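## Task

On the desk beside arm1, build a three-object stack, bottom to top: the small sealed carton, then the wooden block with one big hole, then the long cardboard box. Each must rest on one of its long faces, sit about centred over the one beneath it, and not overhang any edge of the desk. All other objects must stay resting directly on the furniture they started on. The attempt fails if any object from a furniture top ends up lying on the floor unheld, or if any object goes inside or underneath a piece of furniture, even while gripped. The stack must stand without the robots supporting it; at the end, open the grippers and move the arms away.

## Robot and tools

Robots: three identical i2rt Big YAM arms named arm1, arm2 and arm3. Each has six revolute joints, a two-finger gripper and a wrist camera. With joints 1 and 6 at zero and the hand level and pointing ahead, the wrist camera rides on top of the hand looking toward the fingertips. Reach is roughly 1.0 m from the joint 1 axis. Joints move at different speeds, so the hand can sweep a wide, curved path between two postures. A loose object may occasionally get nudged by an outside disturbance.

Frames: one shared scene frame, origin on the floor, +z up. The hand point is midway between the fingertips; the hand z axis runs along the fingers, and the fingers open and close along the hand y axis. No call takes a Cartesian pose; every motion is given as joint angles.

execute_actions(actions, cameras): actions is a list holding exactly one action, or empty to only fetch state and images. The action is an object keyed by robot name ("arm1", "arm2", "arm3"); each present robot gets its own object with one key "joints", which maps joint names to absolute targets (not offsets from the current reading). Names, units, ranges and done-tolerances: joint1_rad -2.879 to 2.879 (±0.045), base yaw, positive is counter-clockwise seen from above, 0 points the arm the way its foot faces; joint2_rad 0 to 3.141 (±0.14), shoulder, 0 has the upper arm lying back roughly level, increasing lifts it up then forward; joint3_rad 0 to 3.019 (±0.09), elbow, 0 is fully folded, increasing opens it; joint4_rad -1.692 to 1.57 (±0.055), hand pitch, positive tips fingers up; joint5_rad -1.57 to 1.57 (±0.03), sideways hand swing, positive toward the arm's right; joint6_rad -2.094 to 2.094 (±0.035), hand roll, positive clockwise viewed from behind the hand; gripper_m 0 to 0.093 (±0.003), fingertip gap in metres. Grip force is about 50 to 62 N per pad, lower on some units. You may name any subset of joints and robots; all listed motions start at once and finish independently. Omitted joints or robots may still be driving toward an earlier target. An unknown key or an out-of-range number rejects the whole call and nothing moves. Example: {"arm1": {"joints": {"gripper_m": 0.05}}, "arm2": {"joints": {"joint1_rad": 0.3}}}. cameras picks which images return: arm1_cam_wrist, arm2_cam_wrist, arm3_cam_wrist, room_a, room_b, or "all"; omitted or null means all, [] means none. Wrist cameras are 616x616 fisheye; room_a and room_b are fixed room cameras, 504x504.

wait(seconds): 0 to 10 s, commands nothing new and returns the same state and images as an empty action.

zoom_image(camera, region): enlarges part of that camera's most recent full image; region is [x0, y0, x1, y1] in pixels from the top-left, no larger than 504 by 504.

finished_scene(scene): pass the current scene number to close it; irreversible. Its result reports success and gives the next task. Call it only once the stack is free-standing, grippers open and arms clear. Replying with no tool call ends everything.

Reading results: joint_positions give current angles; a pictures line lists image order. joint_status tells how each commanded motion ended: reaching target; off_target (stopped short and may keep pushing); contact_stop or time_out (target dropped, joint holds where it stopped, though a timed-out joint may keep a nearby target, within 0.375, 0.375, 0.113, 0.225, 0.075, 0.3 rad for joints 1 to 6, and keep pushing; on_its_own will list it); not_followed, shown with a 'joint command not followed' line and usually a cause, meaning a self- and arm-collision check refused those arm targets (the gripper target still runs) and the arm may retry them on later actions. on_its_own covers what this call did not command; its 'held at' is the held target, not the position. To relieve a pushing joint, command its reported position. Joint torques are raw drive outputs with per-arm offset, scale and noise, nonzero even unloaded, so treat them as rough hints. If a call reports a stop, later motion calls in the same reply are skipped.

Cautions: the arms do not stop on contact and can press hard; a hard squeeze between two robots ends the run and strong impacts may too. The anti-collision check ignores fingers, gripper housings and wrist cameras and can react late, so keep arms well apart. Nothing reports robot-to-robot contact. Sustained pushing or holding heats motors: a MOTOR HOT line appears from 85 °C, and at 100 °C an OVER-TEMPERATURE FAULT drops that arm and its grip; affected keys then read limit_stop_at_motor_heat and should be resent. A held joint sags over time. Tiny target changes may not move a joint. Avoid dropping, slamming or knocking objects, never let anything land on the floor, and never move objects into or beneath furniture. The robots hold the last command while you are deciding.

Each tool is called after "Call:" in YAML: its name, and indented under it one key for each argument.

## Session

Call:
execute_actions:
  actions: []

Scene clock: 0.00 s.
Joint torques (N m, as the arm reports them, + toward a larger angle): no reading
arm1.joint_positions: joint1_rad=-0.486 joint2_rad=+0.539 joint3_rad=+1.396 joint4_rad=-1.272 joint5_rad=-0.054 joint6_rad=-0.363 gripper_m=+0.094
arm1.joint_status: not commanded
arm1.hand: x=-1.1791 y=-0.2939 z=+1.3661 quat_wxyz=(-0.160, -0.666, -0.508, +0.522) (m; scene frame)
arm2.joint_positions: joint1_rad=-0.627 joint2_rad=+0.475 joint3_rad=+1.458 joint4_rad=-1.264 joint5_rad=-0.285 joint6_rad=-0.462 gripper_m=+0.094
arm2.joint_status: not commanded
arm2.hand: x=+0.0755 y=-0.1764 z=+1.5282 quat_wxyz=(-0.508, +0.649, -0.463, -0.327) (m; scene frame)
arm3.joint_positions: joint1_rad=+0.794 joint2_rad=+0.323 joint3_rad=+1.380 joint4_rad=-1.430 joint5_rad=-0.175 joint6_rad=+0.748 gripper_m=+0.095
arm3.joint_status: not commanded
arm3.hand: x=+1.0976 y=+0.5017 z=+1.3600 quat_wxyz=(-0.502, -0.262, -0.782, -0.259) (m; scene frame)
pictures: arm1_cam_wrist, arm2_cam_wrist, arm3_cam_wrist, room_a, room_b
Images, in order (width x height): arm1_cam_wrist 616x616, arm2_cam_wrist 616x616, arm3_cam_wrist 616x616, room_a 504x504, room_b 504x504.

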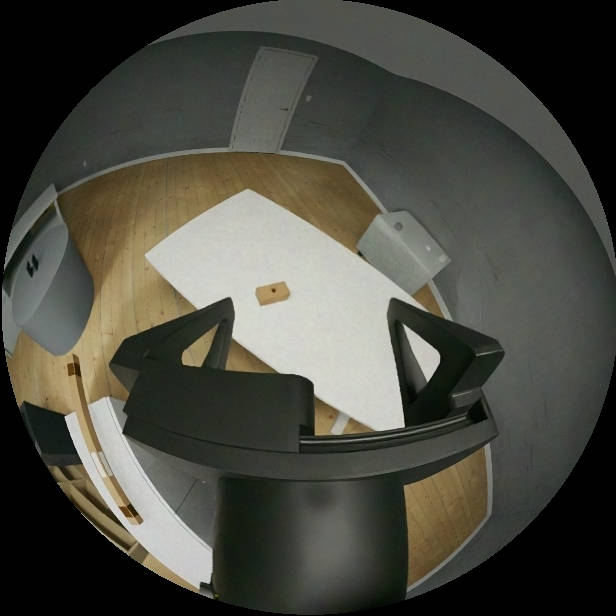

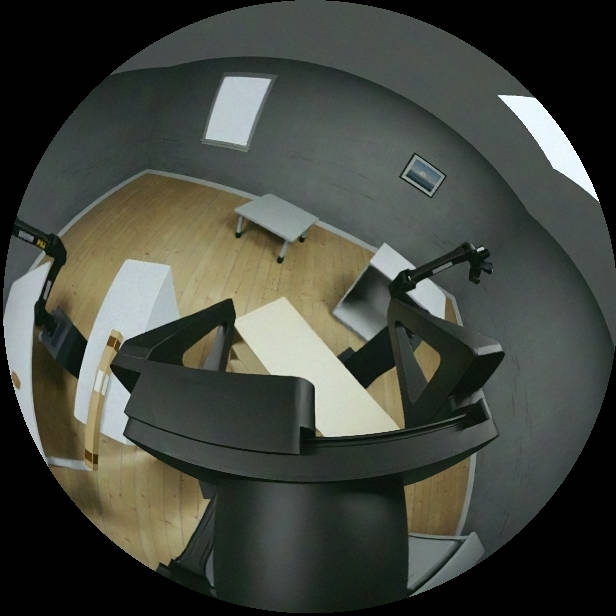

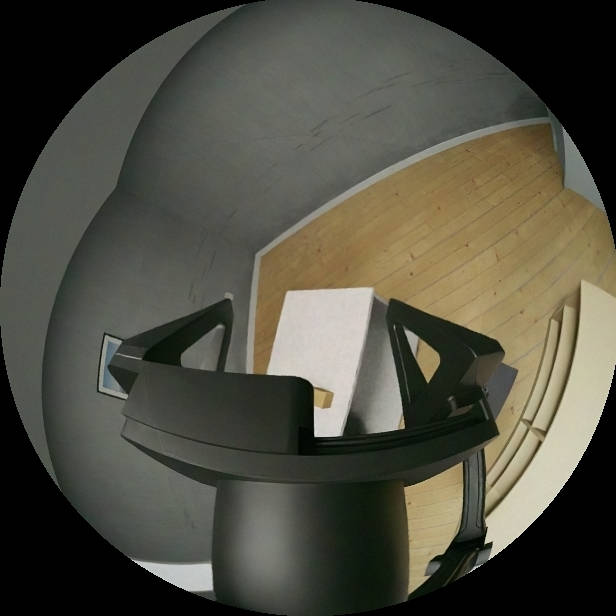

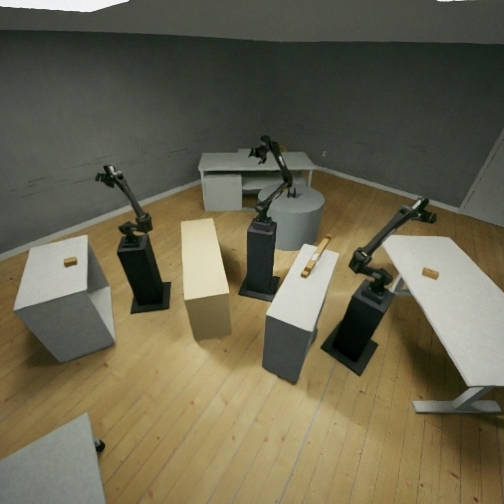

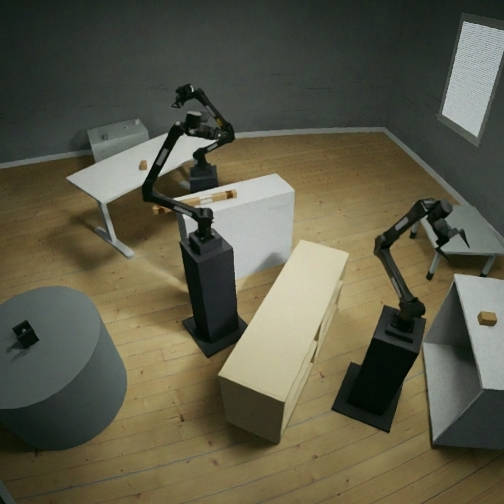

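Call:
zoom_image:
  camera: "room_a"
  region: [250, 170, 504, 424]

Call:
zoom_image:
  camera: "room_a"
  region: [0, 130, 300, 380]

Call:
zoom_image:
  camera: "room_b"
  region: [60, 70, 320, 280]

Region (250, 170, 504, 424) of room_a's 504x504 image, scaled by 1.984, with more detail than that image has.

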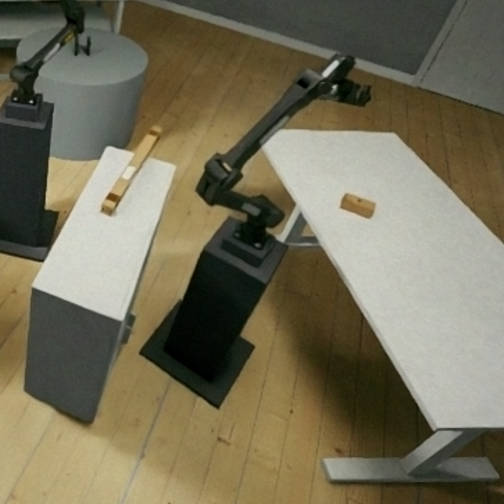

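Region (0, 130, 300, 380) of room_a's 504x504 image, scaled by 1.680, with more detail than that image has.

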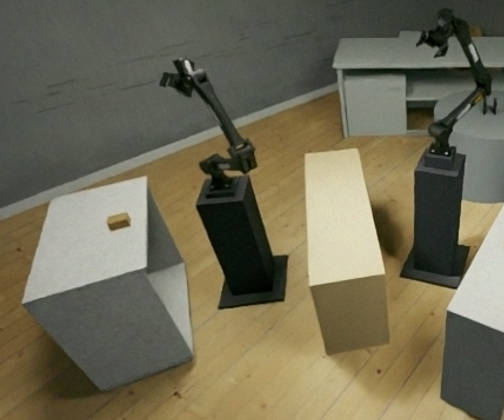

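Region (60, 70, 320, 280) of room_b's 504x504 image, scaled by 1.938, with more detail than that image has; it fills the top 407 rows of this view, and the rest is white.

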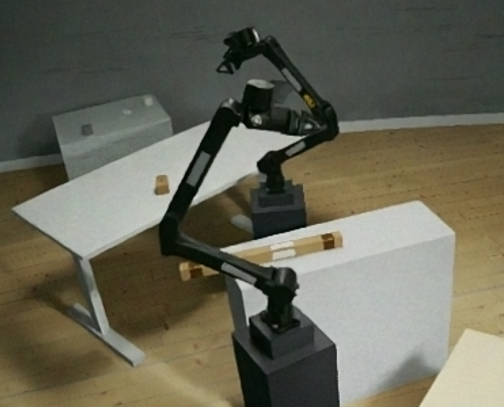

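Call:
execute_actions:
  actions:
    - {"arm1":{"joints":{"joint2_rad":1.2,"joint3_rad":1.3,"joint4_rad":-1.5,"joint5_rad":0,"joint6_rad":0}},"arm2":{"joints":{"joint2_rad":1.0,"joint3_rad":1.3,"joint4_rad":-1.5,"joint5_rad":0,"joint6_rad":0}},"arm3":{"joints":{"joint2_rad":1.3,"joint3_rad":1.3,"joint4_rad":-1.5,"joint5_rad":0,"joint6_rad":0}}}

Scene clock: 33.60 s.
Joint torques (N m, as the arm reports them, + toward a larger angle): arm1=[-0.09 -7.02 12.12  0.11  0.16  0.05] | arm2=[-0.38 -5.24  8.    0.42  0.17  0.2 ] | arm3=[ -0.11 -11.34  10.95  -0.29   0.23  -0.14]
arm1.joint_positions: joint1_rad=-0.486 joint2_rad=+1.208 joint3_rad=+1.289 joint4_rad=-1.485 joint5_rad=-0.003 joint6_rad=-0.009 gripper_m=+0.094
arm1.joint_status: all done
arm1.hand: x=-1.2921 y=-0.4158 z=+1.0905 quat_wxyz=(-0.031, -0.896, -0.437, +0.077) (m; scene frame)
arm2.joint_positions: joint1_rad=-0.627 joint2_rad=+1.006 joint3_rad=+1.290 joint4_rad=-1.488 joint5_rad=-0.004 joint6_rad=-0.010 gripper_m=+0.094
arm2.joint_status: all done
arm2.hand: x=+0.1784 y=-0.0300 z=+1.2758 quat_wxyz=(-0.146, +0.571, -0.801, -0.105) (m; scene frame)
arm3.joint_positions: joint1_rad=+0.794 joint2_rad=+1.306 joint3_rad=+1.299 joint4_rad=-1.493 joint5_rad=-0.003 joint6_rad=+0.013 gripper_m=+0.095
arm3.joint_status: all done
arm3.hand: x=+1.3854 y=+0.4594 z=+1.0669 quat_wxyz=(-0.035, -0.021, -0.999, +0.006) (m; scene frame)
pictures: arm1_cam_wrist, arm2_cam_wrist, arm3_cam_wrist, room_a, room_b
Images, in order (width x height): arm1_cam_wrist 616x616, arm2_cam_wrist 616x616, arm3_cam_wrist 616x616, room_a 504x504, room_b 504x504.

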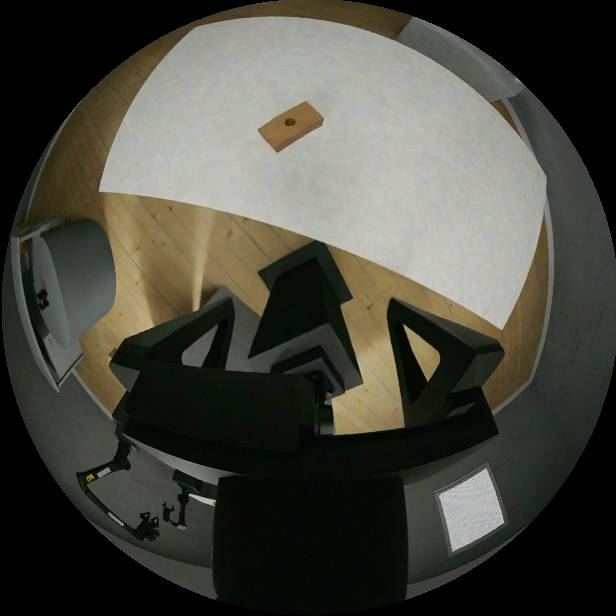

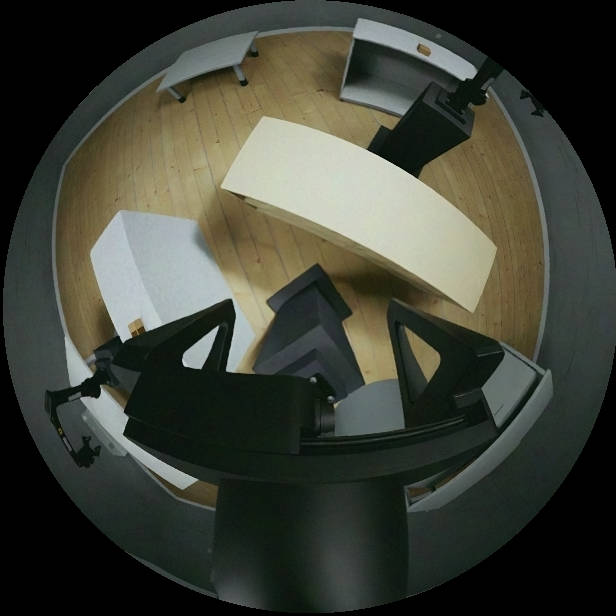

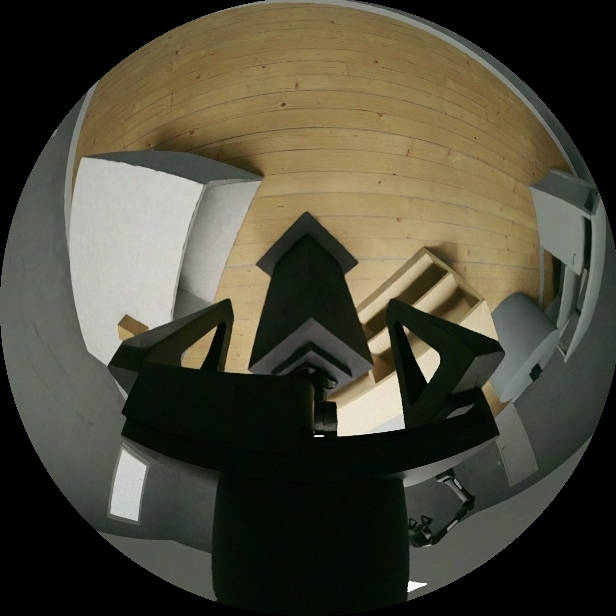

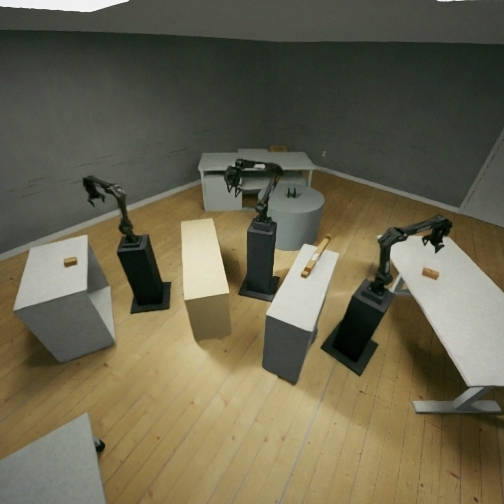

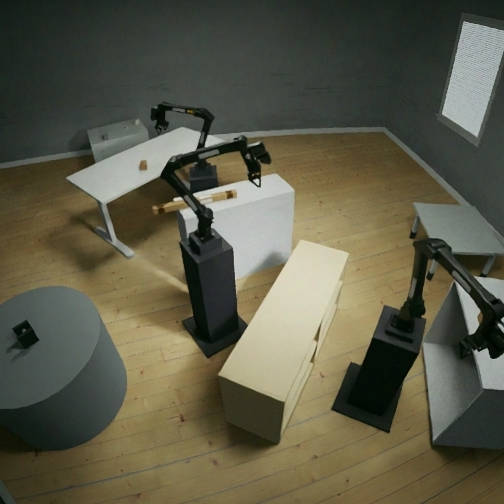

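Call:
execute_actions:
  actions:
    - {"arm1":{"joints":{"joint1_rad":-1.1}},"arm2":{"joints":{"joint1_rad":-1.2}},"arm3":{"joints":{"joint1_rad":1.7}}}
  cameras: ["arm3_cam_wrist"]

Call:
execute_actions:
  actions:
    - {"arm1":{"joints":{"joint2_rad":1.6}},"arm2":{"joints":{"joint3_rad":1.0}},"arm3":{"joints":{"joint4_rad":-0.9}}}

Scene clock: 44.03 s.
Joint torques (N m, as the arm reports them, + toward a larger angle): arm1=[-0.11 -6.83 12.1   0.12  0.04  0.03] | arm2=[-0.58 -5.92  8.13  0.53  0.12  0.21] | arm3=[ -0.11 -11.64  10.89  -0.31   0.15  -0.14]
arm1.joint_positions: joint1_rad=-1.099 joint2_rad=+1.208 joint3_rad=+1.289 joint4_rad=-1.485 joint5_rad=+0.000 joint6_rad=-0.008 gripper_m=+0.094
arm1.joint_status: all done
arm1.hand: x=-1.4176 y=-0.2284 z=+1.0934 quat_wxyz=(-0.007, -0.986, -0.145, +0.087) (m; scene frame)
arm2.joint_positions: joint1_rad=-1.197 joint2_rad=+1.006 joint3_rad=+1.290 joint4_rad=-1.488 joint5_rad=-0.002 joint6_rad=-0.009 gripper_m=+0.094
arm2.joint_status: all done
arm2.hand: x=+0.3292 y=-0.1396 z=+1.2760 quat_wxyz=(-0.171, +0.322, -0.929, -0.057) (m; scene frame)
arm3.joint_positions: joint1_rad=+1.697 joint2_rad=+1.306 joint3_rad=+1.299 joint4_rad=-1.493 joint5_rad=+0.000 joint6_rad=+0.011 gripper_m=+0.095
arm3.joint_status: all done
arm3.hand: x=+1.2472 y=+0.7676 z=+1.0624 quat_wxyz=(-0.029, +0.418, -0.908, -0.009) (m; scene frame)
pictures: arm3_cam_wrist
Images, in order (width x height): arm3_cam_wrist 616x616.

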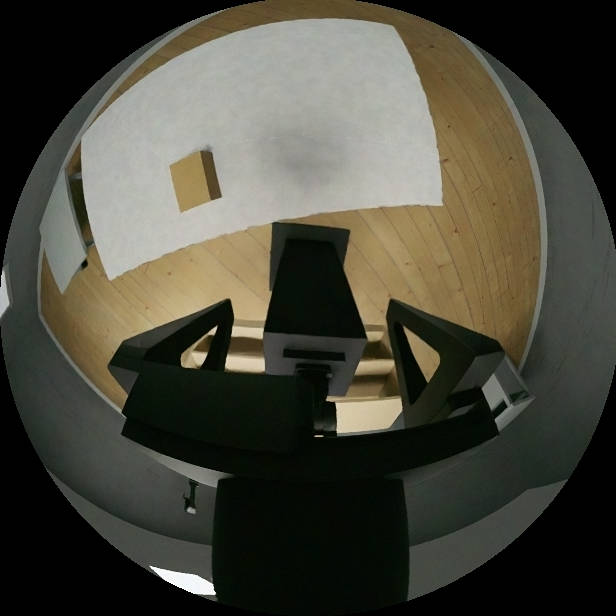

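Scene clock: 45.30 s.
Joint torques (N m, as the arm reports them, + toward a larger angle): arm1=[ -0.18 -11.98  10.91  -0.59   0.04   0.04] | arm2=[-0.66 -5.05  7.1   0.08  0.09  0.2 ] | arm3=[  0.19 -12.7   11.92   1.35   0.14  -0.14]
arm1.joint_positions: joint1_rad=-1.099 joint2_rad=+1.610 joint3_rad=+1.289 joint4_rad=-1.487 joint5_rad=+0.000 joint6_rad=-0.008 gripper_m=+0.094
arm1.joint_status: all done
arm1.hand: x=-1.4544 y=-0.2374 z=+0.9433 quat_wxyz=(+0.021, -0.983, -0.143, -0.113) (m; scene frame)
arm2.joint_positions: joint1_rad=-1.197 joint2_rad=+1.001 joint3_rad=+1.002 joint4_rad=-1.490 joint5_rad=-0.002 joint6_rad=-0.009 gripper_m=+0.094
arm2.joint_status: all done
arm2.hand: x=+0.2856 y=-0.1737 z=+1.1532 quat_wxyz=(-0.036, +0.327, -0.944, -0.012) (m; scene frame)
arm3.joint_positions: joint1_rad=+1.697 joint2_rad=+1.306 joint3_rad=+1.299 joint4_rad=-0.917 joint5_rad=+0.000 joint6_rad=+0.011 gripper_m=+0.095
arm3.joint_status: all done
arm3.hand: x=+1.3313 y=+0.8686 z=+1.1098 quat_wxyz=(-0.284, +0.399, -0.862, -0.130) (m; scene frame)
pictures: arm1_cam_wrist, arm2_cam_wrist, arm3_cam_wrist, room_a, room_b
Images, in order (width x height): arm1_cam_wrist 616x616, arm2_cam_wrist 616x616, arm3_cam_wrist 616x616, room_a 504x504, room_b 504x504.

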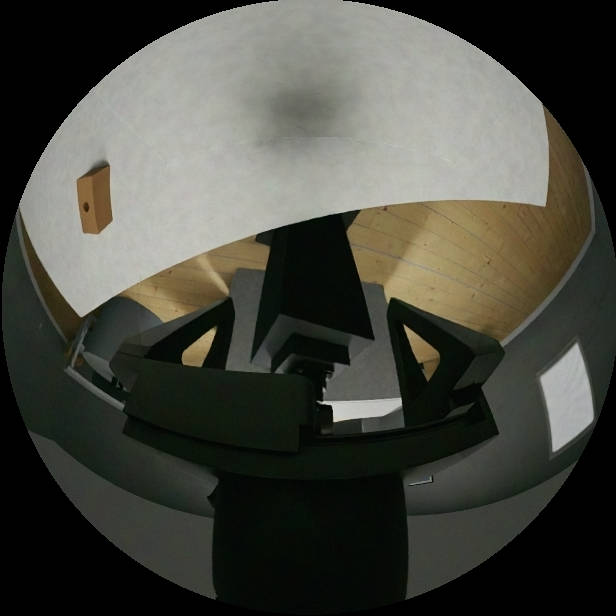

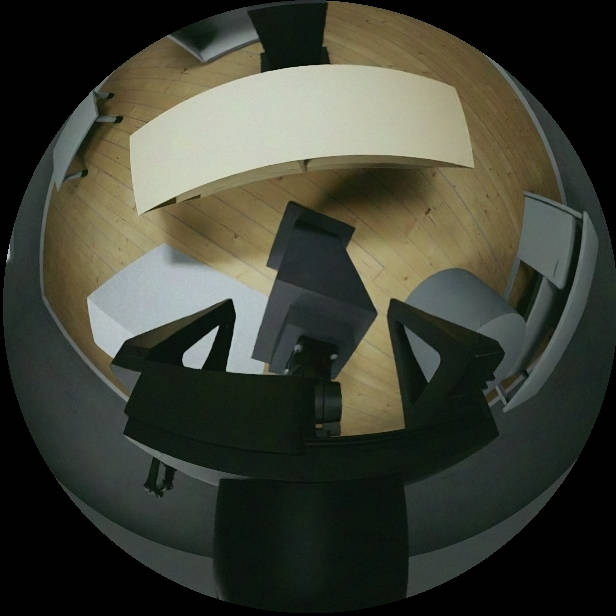

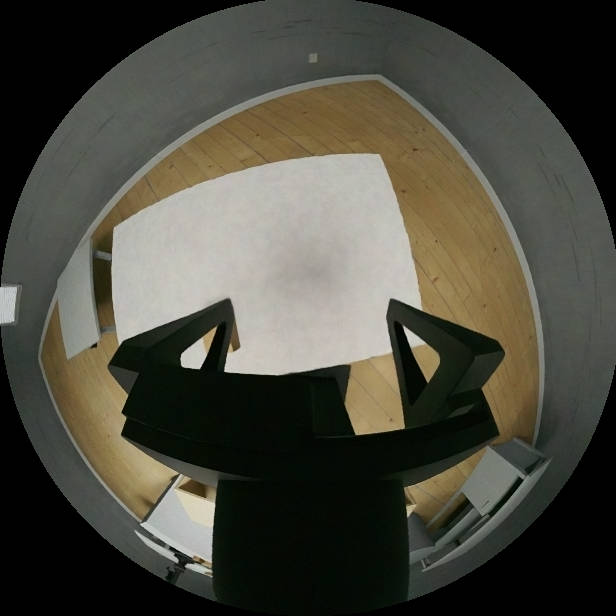

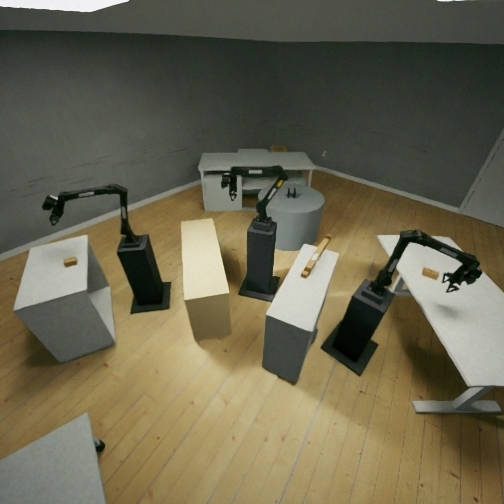

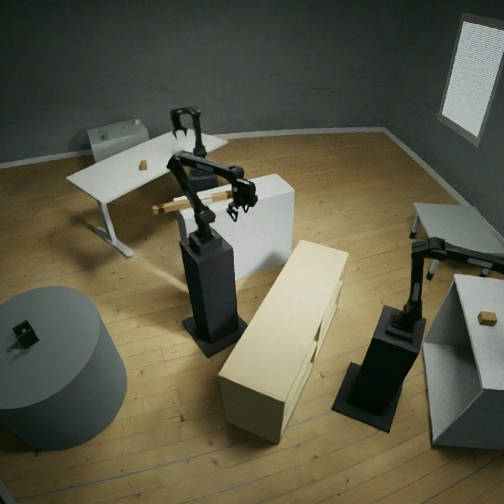

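Call:
execute_actions:
  actions:
    - {"arm1":{"joints":{"joint1_rad":-0.43,"joint2_rad":1.95,"joint3_rad":1.747,"joint4_rad":-1.368}},"arm3":{"joints":{"joint1_rad":2.16,"joint2_rad":1.682,"joint3_rad":1.413,"joint4_rad":-1.30}},"arm2":{"joints":{"joint1_rad":0.6,"joint2_rad":1.3,"joint3_rad":1.2,"joint4_rad":-1.4}}}

Scene clock: 159.87 s.
Joint torques (N m, as the arm reports them, + toward a larger angle): arm1=[  0.23 -17.28  14.06   0.5    0.1    0.03] | arm2=[  0.11 -10.72  10.82   0.43   0.04   0.15] | arm3=[ -0.9  -17.83  12.52  -0.56   0.17  -0.13]
arm1.joint_positions: joint1_rad=-0.436 joint2_rad=+1.955 joint3_rad=+1.706 joint4_rad=-1.373 joint5_rad=-0.002 joint6_rad=-0.006 gripper_m=+0.094
arm1.joint_status: all done
arm1.hand: x=-1.4032 y=-0.5973 z=+0.9094 quat_wxyz=(+0.017, -0.888, -0.459, -0.020) (m; scene frame)
arm2.joint_positions: joint1_rad=+0.602 joint2_rad=+1.323 joint3_rad=+1.149 joint4_rad=-1.404 joint5_rad=-0.001 joint6_rad=-0.008 gripper_m=+0.094
arm2.joint_status: all done
arm2.hand: x=-0.2191 y=-0.1090 z=+1.1150 quat_wxyz=(+0.004, +0.943, -0.332, +0.003) (m; scene frame)
arm3.joint_positions: joint1_rad=+2.171 joint2_rad=+1.697 joint3_rad=+1.384 joint4_rad=-1.290 joint5_rad=-0.001 joint6_rad=+0.010 gripper_m=+0.095
arm3.joint_status: all done
arm3.hand: x=+1.1073 y=+0.9489 z=+0.9287 quat_wxyz=(+0.017, +0.620, -0.784, +0.015) (m; scene frame)
pictures: arm1_cam_wrist, arm2_cam_wrist, arm3_cam_wrist, room_a, room_b
Images, in order (width x height): arm1_cam_wrist 616x616, arm2_cam_wrist 616x616, arm3_cam_wrist 616x616, room_a 504x504, room_b 504x504.

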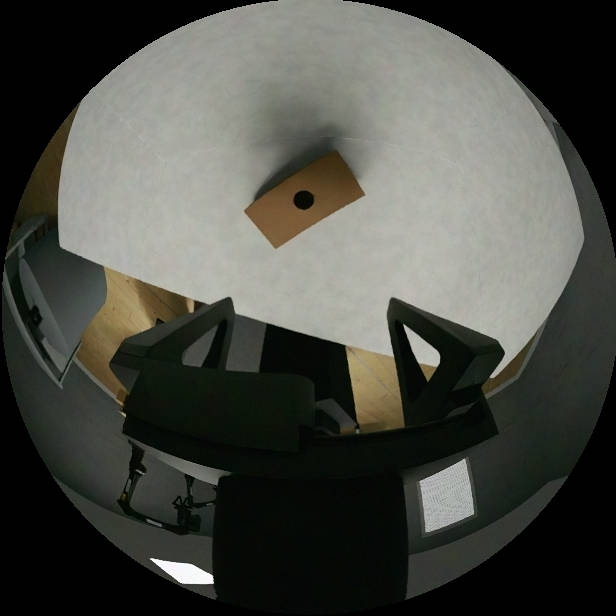

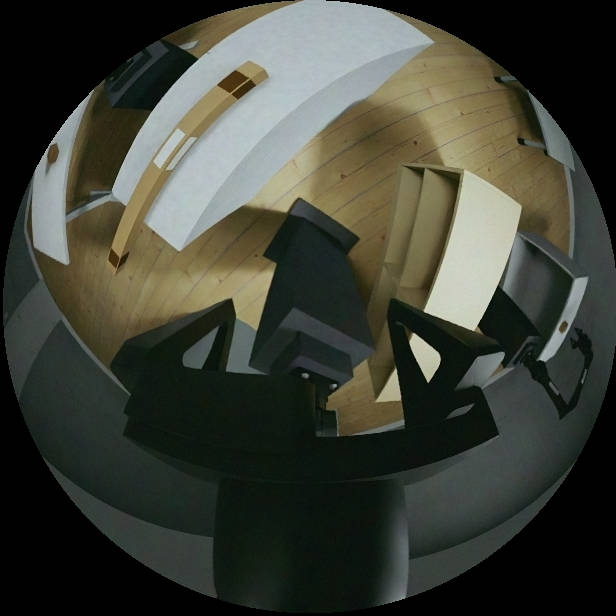

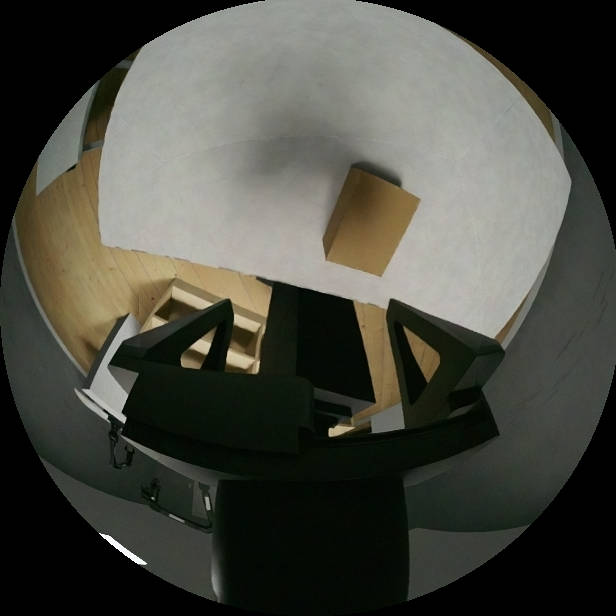

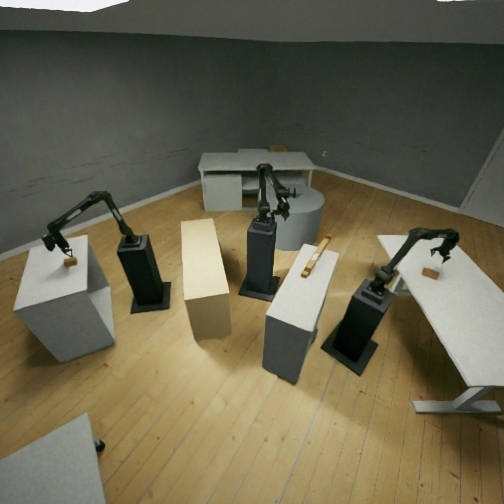

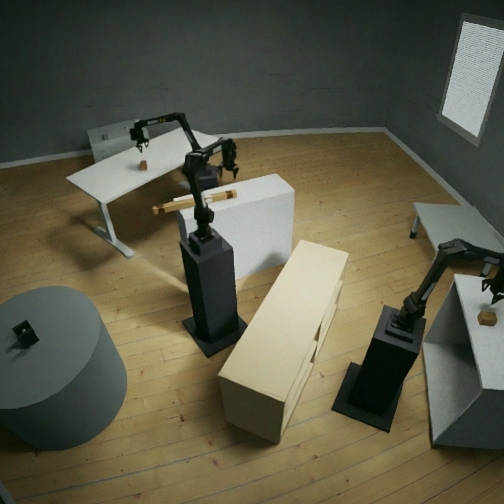

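Call:
execute_actions:
  actions:
    - {"arm1":{"joints":{"joint1_rad":1.45,"joint2_rad":1.4,"joint3_rad":1.42,"joint4_rad":-1.5}},"arm3":{"joints":{"joint1_rad":2.07,"joint2_rad":1.757,"joint3_rad":1.372,"joint4_rad":-1.155,"joint6_rad":0.19}},"arm2":{"joints":{"joint1_rad":-1.137,"joint2_rad":1.45,"joint3_rad":1.34,"joint4_rad":-1.4}}}

Scene clock: 208.83 s.
Joint torques (N m, as the arm reports them, + toward a larger angle): arm1=[-0.2  -8.82 10.7  -0.01  0.01  0.02] | arm2=[ -0.03 -11.86  10.82   0.37   0.06   0.16] | arm3=[  0.62 -16.66   9.21   0.27   0.16   0.12]
arm1.joint_positions: joint1_rad=+1.454 joint2_rad=+1.394 joint3_rad=+1.424 joint4_rad=-1.485 joint5_rad=+0.000 joint6_rad=-0.006 gripper_m=+0.094
arm1.joint_status: all done
arm1.hand: x=-0.6478 y=-0.2545 z=+1.0707 quat_wxyz=(-0.052, -0.149, -0.988, +0.006) (m; scene frame)
arm2.joint_positions: joint1_rad=-1.142 joint2_rad=+1.461 joint3_rad=+1.290 joint4_rad=-1.404 joint5_rad=-0.001 joint6_rad=-0.008 gripper_m=+0.094
arm2.joint_status: all done
arm2.hand: x=+0.3869 y=-0.0666 z=+1.1148 quat_wxyz=(+0.004, +0.353, -0.936, +0.002) (m; scene frame)
arm3.joint_positions: joint1_rad=+2.062 joint2_rad=+1.749 joint3_rad=+1.379 joint4_rad=-1.166 joint5_rad=+0.000 joint6_rad=+0.178 gripper_m=+0.095
arm3.joint_status: all done
arm3.hand: x=+1.1682 y=+0.9604 z=+0.9017 quat_wxyz=(-0.010, +0.506, -0.863, -0.005) (m; scene frame)
pictures: arm1_cam_wrist, arm2_cam_wrist, arm3_cam_wrist, room_a, room_b
Images, in order (width x height): arm1_cam_wrist 616x616, arm2_cam_wrist 616x616, arm3_cam_wrist 616x616, room_a 504x504, room_b 504x504.

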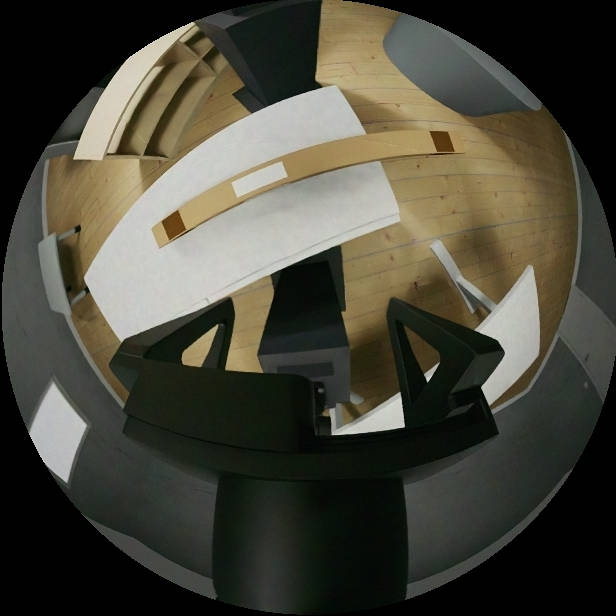

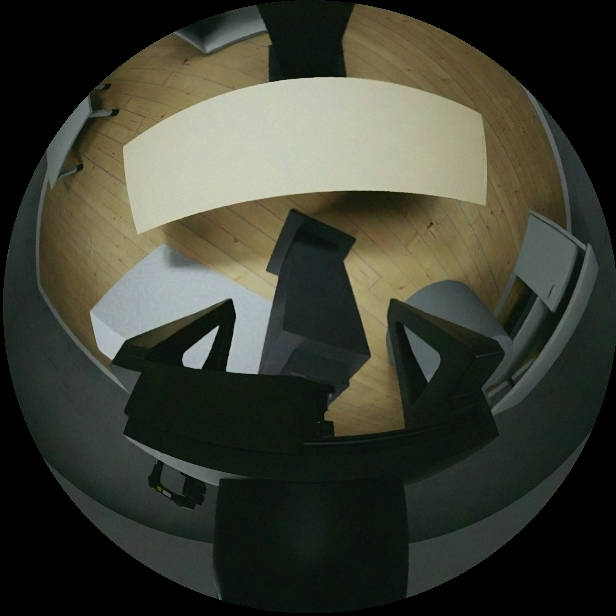

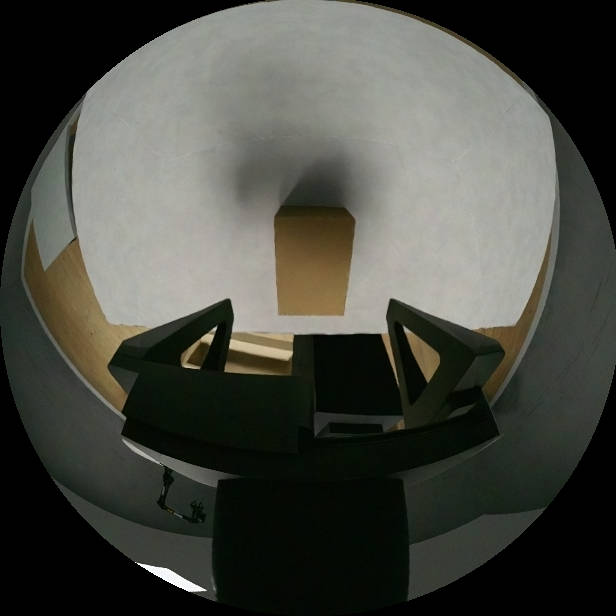

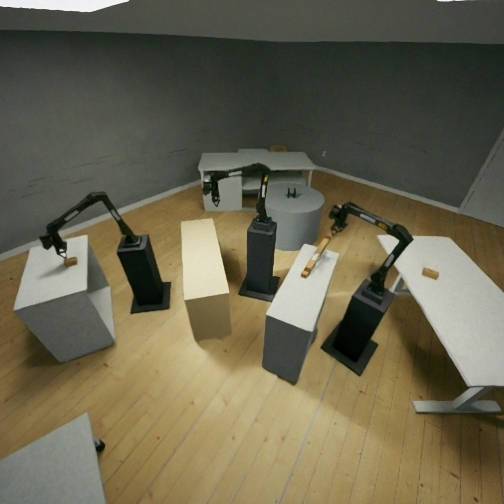

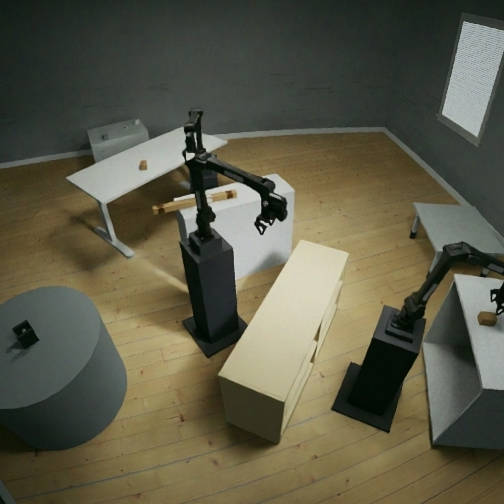

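Call:
execute_actions:
  actions:
    - {"arm3":{"joints":{"joint2_rad":1.835,"joint3_rad":1.285,"joint4_rad":-1.0}},"arm2":{"joints":{"joint2_rad":1.0,"joint3_rad":1.2}}}
  cameras: ["arm3_cam_wrist","room_a"]

Scene clock: 227.40 s.
Joint torques (N m, as the arm reports them, + toward a larger angle): arm1=[-0.19 -8.82 10.71 -0.02  0.01  0.02] | arm2=[ 0.15 -5.62  7.61  1.06  0.05  0.17] | arm3=[  0.6  -18.29   8.96   0.18   0.16   0.12]
arm1.joint_positions: joint1_rad=+1.454 joint2_rad=+1.394 joint3_rad=+1.424 joint4_rad=-1.485 joint5_rad=+0.000 joint6_rad=-0.006 gripper_m=+0.094
arm1.joint_status: not commanded
arm1.hand: x=-0.6478 y=-0.2545 z=+1.0707 quat_wxyz=(-0.052, -0.149, -0.988, +0.006) (m; scene frame)
arm2.joint_positions: joint1_rad=-1.142 joint2_rad=+0.998 joint3_rad=+1.198 joint4_rad=-1.404 joint5_rad=-0.001 joint6_rad=-0.008 gripper_m=+0.094
arm2.joint_status: all done
arm2.hand: x=+0.3213 y=-0.1228 z=+1.2436 quat_wxyz=(-0.169, +0.347, -0.920, -0.061) (m; scene frame)
arm3.joint_positions: joint1_rad=+2.062 joint2_rad=+1.844 joint3_rad=+1.284 joint4_rad=-1.010 joint5_rad=+0.000 joint6_rad=+0.178 gripper_m=+0.095
arm3.joint_status: all done
arm3.hand: x=+1.1659 y=+0.9524 z=+0.8224 quat_wxyz=(+0.003, +0.506, -0.863, +0.006) (m; scene frame)
pictures: arm3_cam_wrist, room_a
Images, in order (width x height): arm3_cam_wrist 616x616, room_a 504x504.

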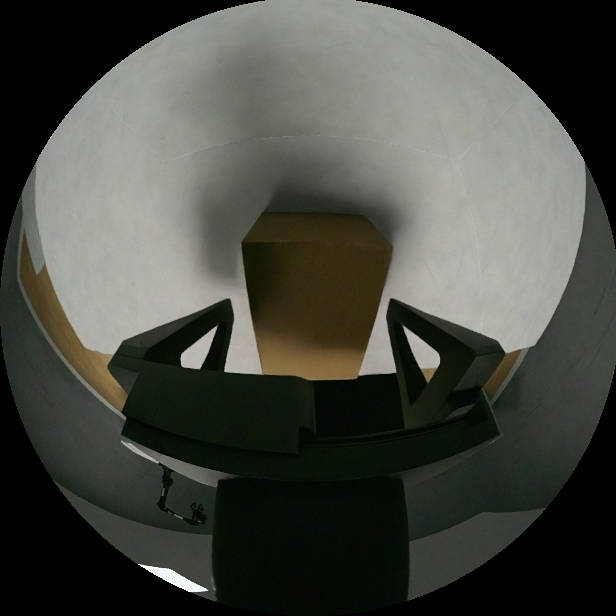

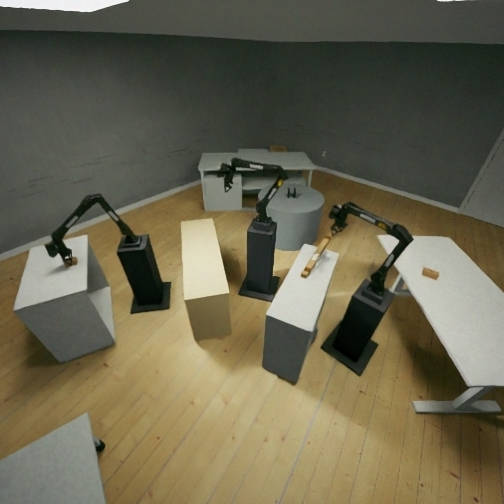

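Call:
execute_actions:
  actions:
    - {"arm3":{"joints":{"gripper_m":0.045}}}
  cameras: ["arm3_cam_wrist"]

Call:
execute_actions:
  actions:
    - {"arm3":{"joints":{"joint2_rad":1.6,"joint3_rad":1.4,"joint4_rad":-1.33}}}
  cameras: ["arm3_cam_wrist"]

Scene clock: 233.53 s.
Joint torques (N m, as the arm reports them, + toward a larger angle): arm1=[-0.17 -8.78 10.7   0.    0.01  0.02] | arm2=[ 0.68 -5.44  7.72  1.16  0.01  0.18] | arm3=[  0.62 -18.31   8.97   0.19   0.15   0.12]
arm1.joint_positions: joint1_rad=+1.454 joint2_rad=+1.394 joint3_rad=+1.424 joint4_rad=-1.485 joint5_rad=+0.000 joint6_rad=-0.006 gripper_m=+0.094
arm1.joint_status: not commanded
arm1.hand: x=-0.6478 y=-0.2545 z=+1.0707 quat_wxyz=(-0.052, -0.149, -0.988, +0.006) (m; scene frame)
arm2.joint_positions: joint1_rad=-1.142 joint2_rad=+0.998 joint3_rad=+1.198 joint4_rad=-1.404 joint5_rad=-0.001 joint6_rad=-0.008 gripper_m=+0.094
arm2.joint_status: not commanded
arm2.hand: x=+0.3213 y=-0.1228 z=+1.2436 quat_wxyz=(-0.169, +0.347, -0.920, -0.061) (m; scene frame)
arm3.joint_positions: joint1_rad=+2.062 joint2_rad=+1.844 joint3_rad=+1.284 joint4_rad=-1.010 joint5_rad=+0.000 joint6_rad=+0.178 gripper_m=+0.060
arm3.joint_status: gripper_m off_target (ended at +0.060, target +0.045)
arm3.hand: x=+1.1659 y=+0.9524 z=+0.8224 quat_wxyz=(+0.003, +0.506, -0.863, +0.006) (m; scene frame)
pictures: arm3_cam_wrist
Images, in order (width x height): arm3_cam_wrist 616x616.

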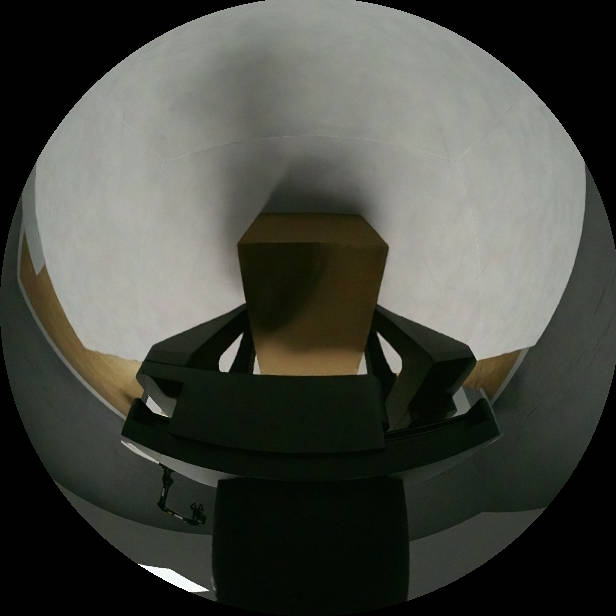

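Scene clock: 234.80 s.
Joint torques (N m, as the arm reports them, + toward a larger angle): arm1=[-0.15 -8.84 10.7  -0.01  0.01  0.02] | arm2=[-0.04 -5.22  7.79  1.09  0.07  0.19] | arm3=[  0.63 -14.97  13.55  -0.48   0.15   0.12]
arm1.joint_positions: joint1_rad=+1.454 joint2_rad=+1.394 joint3_rad=+1.424 joint4_rad=-1.485 joint5_rad=+0.000 joint6_rad=-0.006 gripper_m=+0.094
arm1.joint_status: not commanded
arm1.hand: x=-0.6478 y=-0.2545 z=+1.0707 quat_wxyz=(-0.052, -0.149, -0.988, +0.006) (m; scene frame)
arm2.joint_positions: joint1_rad=-1.142 joint2_rad=+0.998 joint3_rad=+1.198 joint4_rad=-1.404 joint5_rad=-0.001 joint6_rad=-0.008 gripper_m=+0.094
arm2.joint_status: not commanded
arm2.hand: x=+0.3213 y=-0.1228 z=+1.2436 quat_wxyz=(-0.169, +0.347, -0.920, -0.061) (m; scene frame)
arm3.joint_positions: joint1_rad=+2.062 joint2_rad=+1.594 joint3_rad=+1.365 joint4_rad=-1.321 joint5_rad=+0.000 joint6_rad=+0.178 gripper_m=+0.060
arm3.joint_status: all done
arm3.hand: x=+1.1535 y=+0.9188 z=+0.9697 quat_wxyz=(-0.004, +0.506, -0.863, -0.001) (m; scene frame)
pictures: arm3_cam_wrist
Images, in order (width x height): arm3_cam_wrist 616x616.

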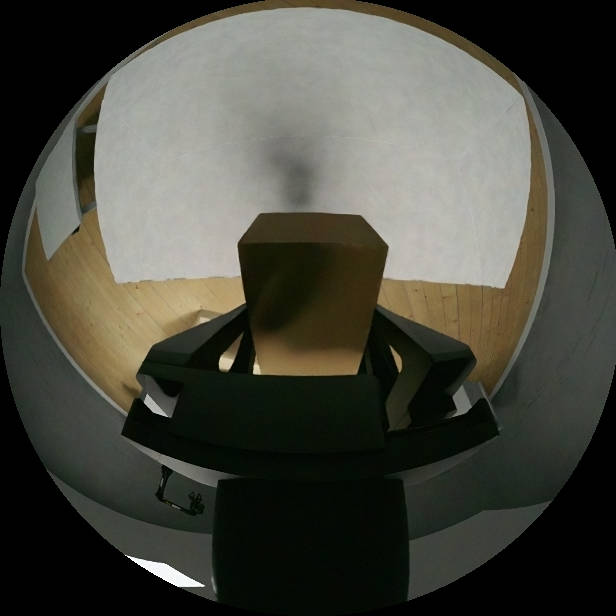

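Call:
execute_actions:
  actions:
    - {"arm3":{"joints":{"joint1_rad":-1.604,"joint6_rad":0.0}}}
  cameras: ["arm3_cam_wrist","arm2_cam_wrist","room_a"]

Scene clock: 242.60 s.
Joint torques (N m, as the arm reports them, + toward a larger angle): arm1=[-0.17 -8.82 10.7   0.    0.01  0.02] | arm2=[ 0.1  -5.14  7.77  1.16  0.12  0.16] | arm3=[  0.54 -15.36  13.59  -0.44   0.05  -0.15]
arm1.joint_positions: joint1_rad=+1.454 joint2_rad=+1.394 joint3_rad=+1.424 joint4_rad=-1.485 joint5_rad=+0.000 joint6_rad=-0.006 gripper_m=+0.094
arm1.joint_status: not commanded
arm1.hand: x=-0.6478 y=-0.2545 z=+1.0707 quat_wxyz=(-0.052, -0.149, -0.988, +0.006) (m; scene frame)
arm2.joint_positions: joint1_rad=-1.142 joint2_rad=+0.998 joint3_rad=+1.198 joint4_rad=-1.404 joint5_rad=-0.001 joint6_rad=-0.008 gripper_m=+0.094
arm2.joint_status: not commanded
arm2.hand: x=+0.3213 y=-0.1228 z=+1.2436 quat_wxyz=(-0.169, +0.347, -0.920, -0.061) (m; scene frame)
arm3.joint_positions: joint1_rad=-1.608 joint2_rad=+1.602 joint3_rad=+1.365 joint4_rad=-1.321 joint5_rad=+0.002 joint6_rad=+0.012 gripper_m=+0.060
arm3.joint_status: all done
arm3.hand: x=+0.6368 y=+0.1598 z=+0.9769 quat_wxyz=(-0.008, -0.940, -0.342, +0.009) (m; scene frame)
pictures: arm2_cam_wrist, arm3_cam_wrist, room_a
Images, in order (width x height): arm2_cam_wrist 616x616, arm3_cam_wrist 616x616, room_a 504x504.

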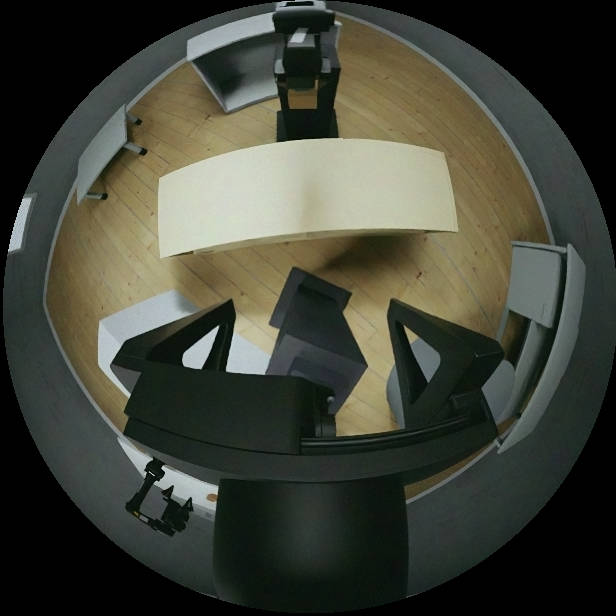

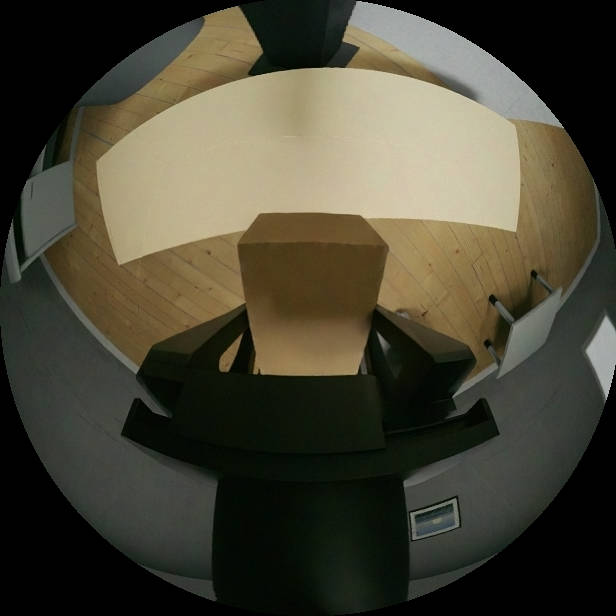

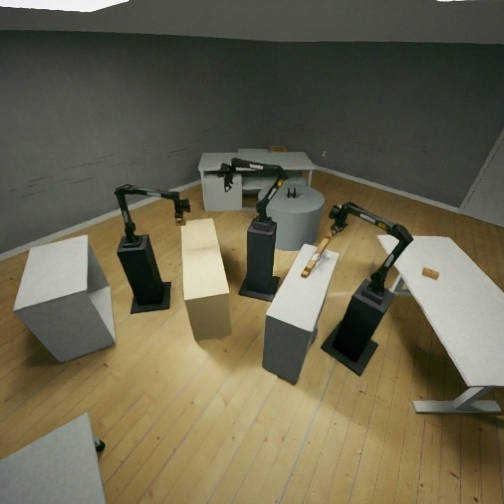

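Call:
execute_actions:
  actions:
    - {"arm3":{"joints":{"joint2_rad":2.2,"joint3_rad":1.68,"joint4_rad":-0.99}},"arm2":{"joints":{"joint2_rad":0.8,"joint4_rad":-1.3}}}
  cameras: ["arm3_cam_wrist","arm2_cam_wrist","room_a","room_b"]

Scene clock: 258.03 s.
Joint torques (N m, as the arm reports them, + toward a larger angle): arm1=[-0.14 -8.79 10.7  -0.01  0.01  0.02] | arm2=[ 0.28 -2.78  7.64  2.4   0.03  0.17] | arm3=[  0.62 -24.27  11.45   0.13   0.05  -0.15]
arm1.joint_positions: joint1_rad=+1.454 joint2_rad=+1.394 joint3_rad=+1.424 joint4_rad=-1.485 joint5_rad=+0.000 joint6_rad=-0.006 gripper_m=+0.094
arm1.joint_status: not commanded
arm1.hand: x=-0.6478 y=-0.2545 z=+1.0707 quat_wxyz=(-0.052, -0.149, -0.988, +0.006) (m; scene frame)
arm2.joint_positions: joint1_rad=-1.142 joint2_rad=+0.797 joint3_rad=+1.198 joint4_rad=-1.322 joint5_rad=-0.001 joint6_rad=-0.008 gripper_m=+0.094
arm2.joint_status: all done
arm2.hand: x=+0.2988 y=-0.1420 z=+1.3138 quat_wxyz=(-0.298, +0.335, -0.887, -0.109) (m; scene frame)
arm3.joint_positions: joint1_rad=-1.608 joint2_rad=+2.225 joint3_rad=+1.652 joint4_rad=-0.998 joint5_rad=+0.002 joint6_rad=+0.012 gripper_m=+0.060
arm3.joint_status: all done
arm3.hand: x=+0.5222 y=+0.0579 z=+0.7438 quat_wxyz=(-0.006, -0.940, -0.342, +0.003) (m; scene frame)
pictures: arm2_cam_wrist, arm3_cam_wrist, room_a, room_b
Images, in order (width x height): arm2_cam_wrist 616x616, arm3_cam_wrist 616x616, room_a 504x504, room_b 504x504.

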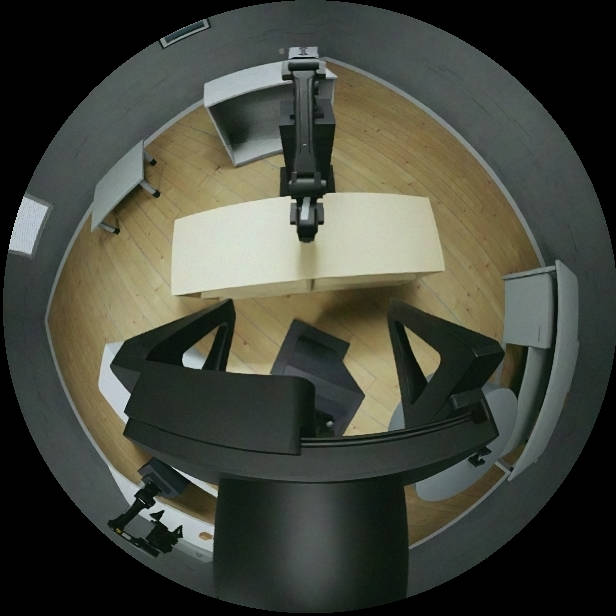

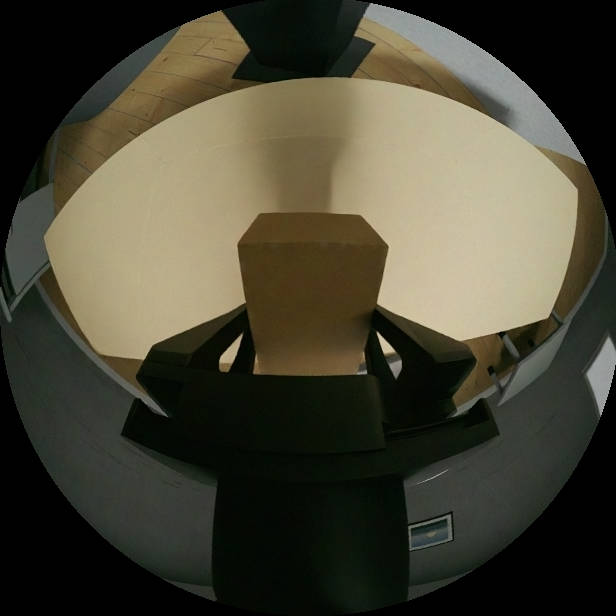

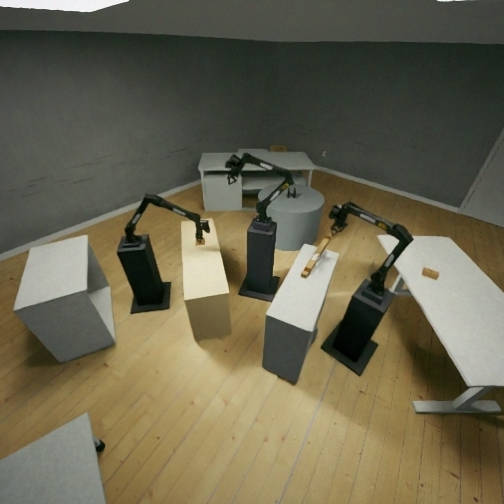

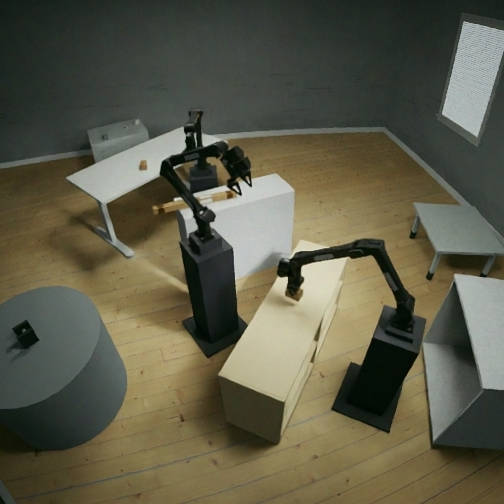

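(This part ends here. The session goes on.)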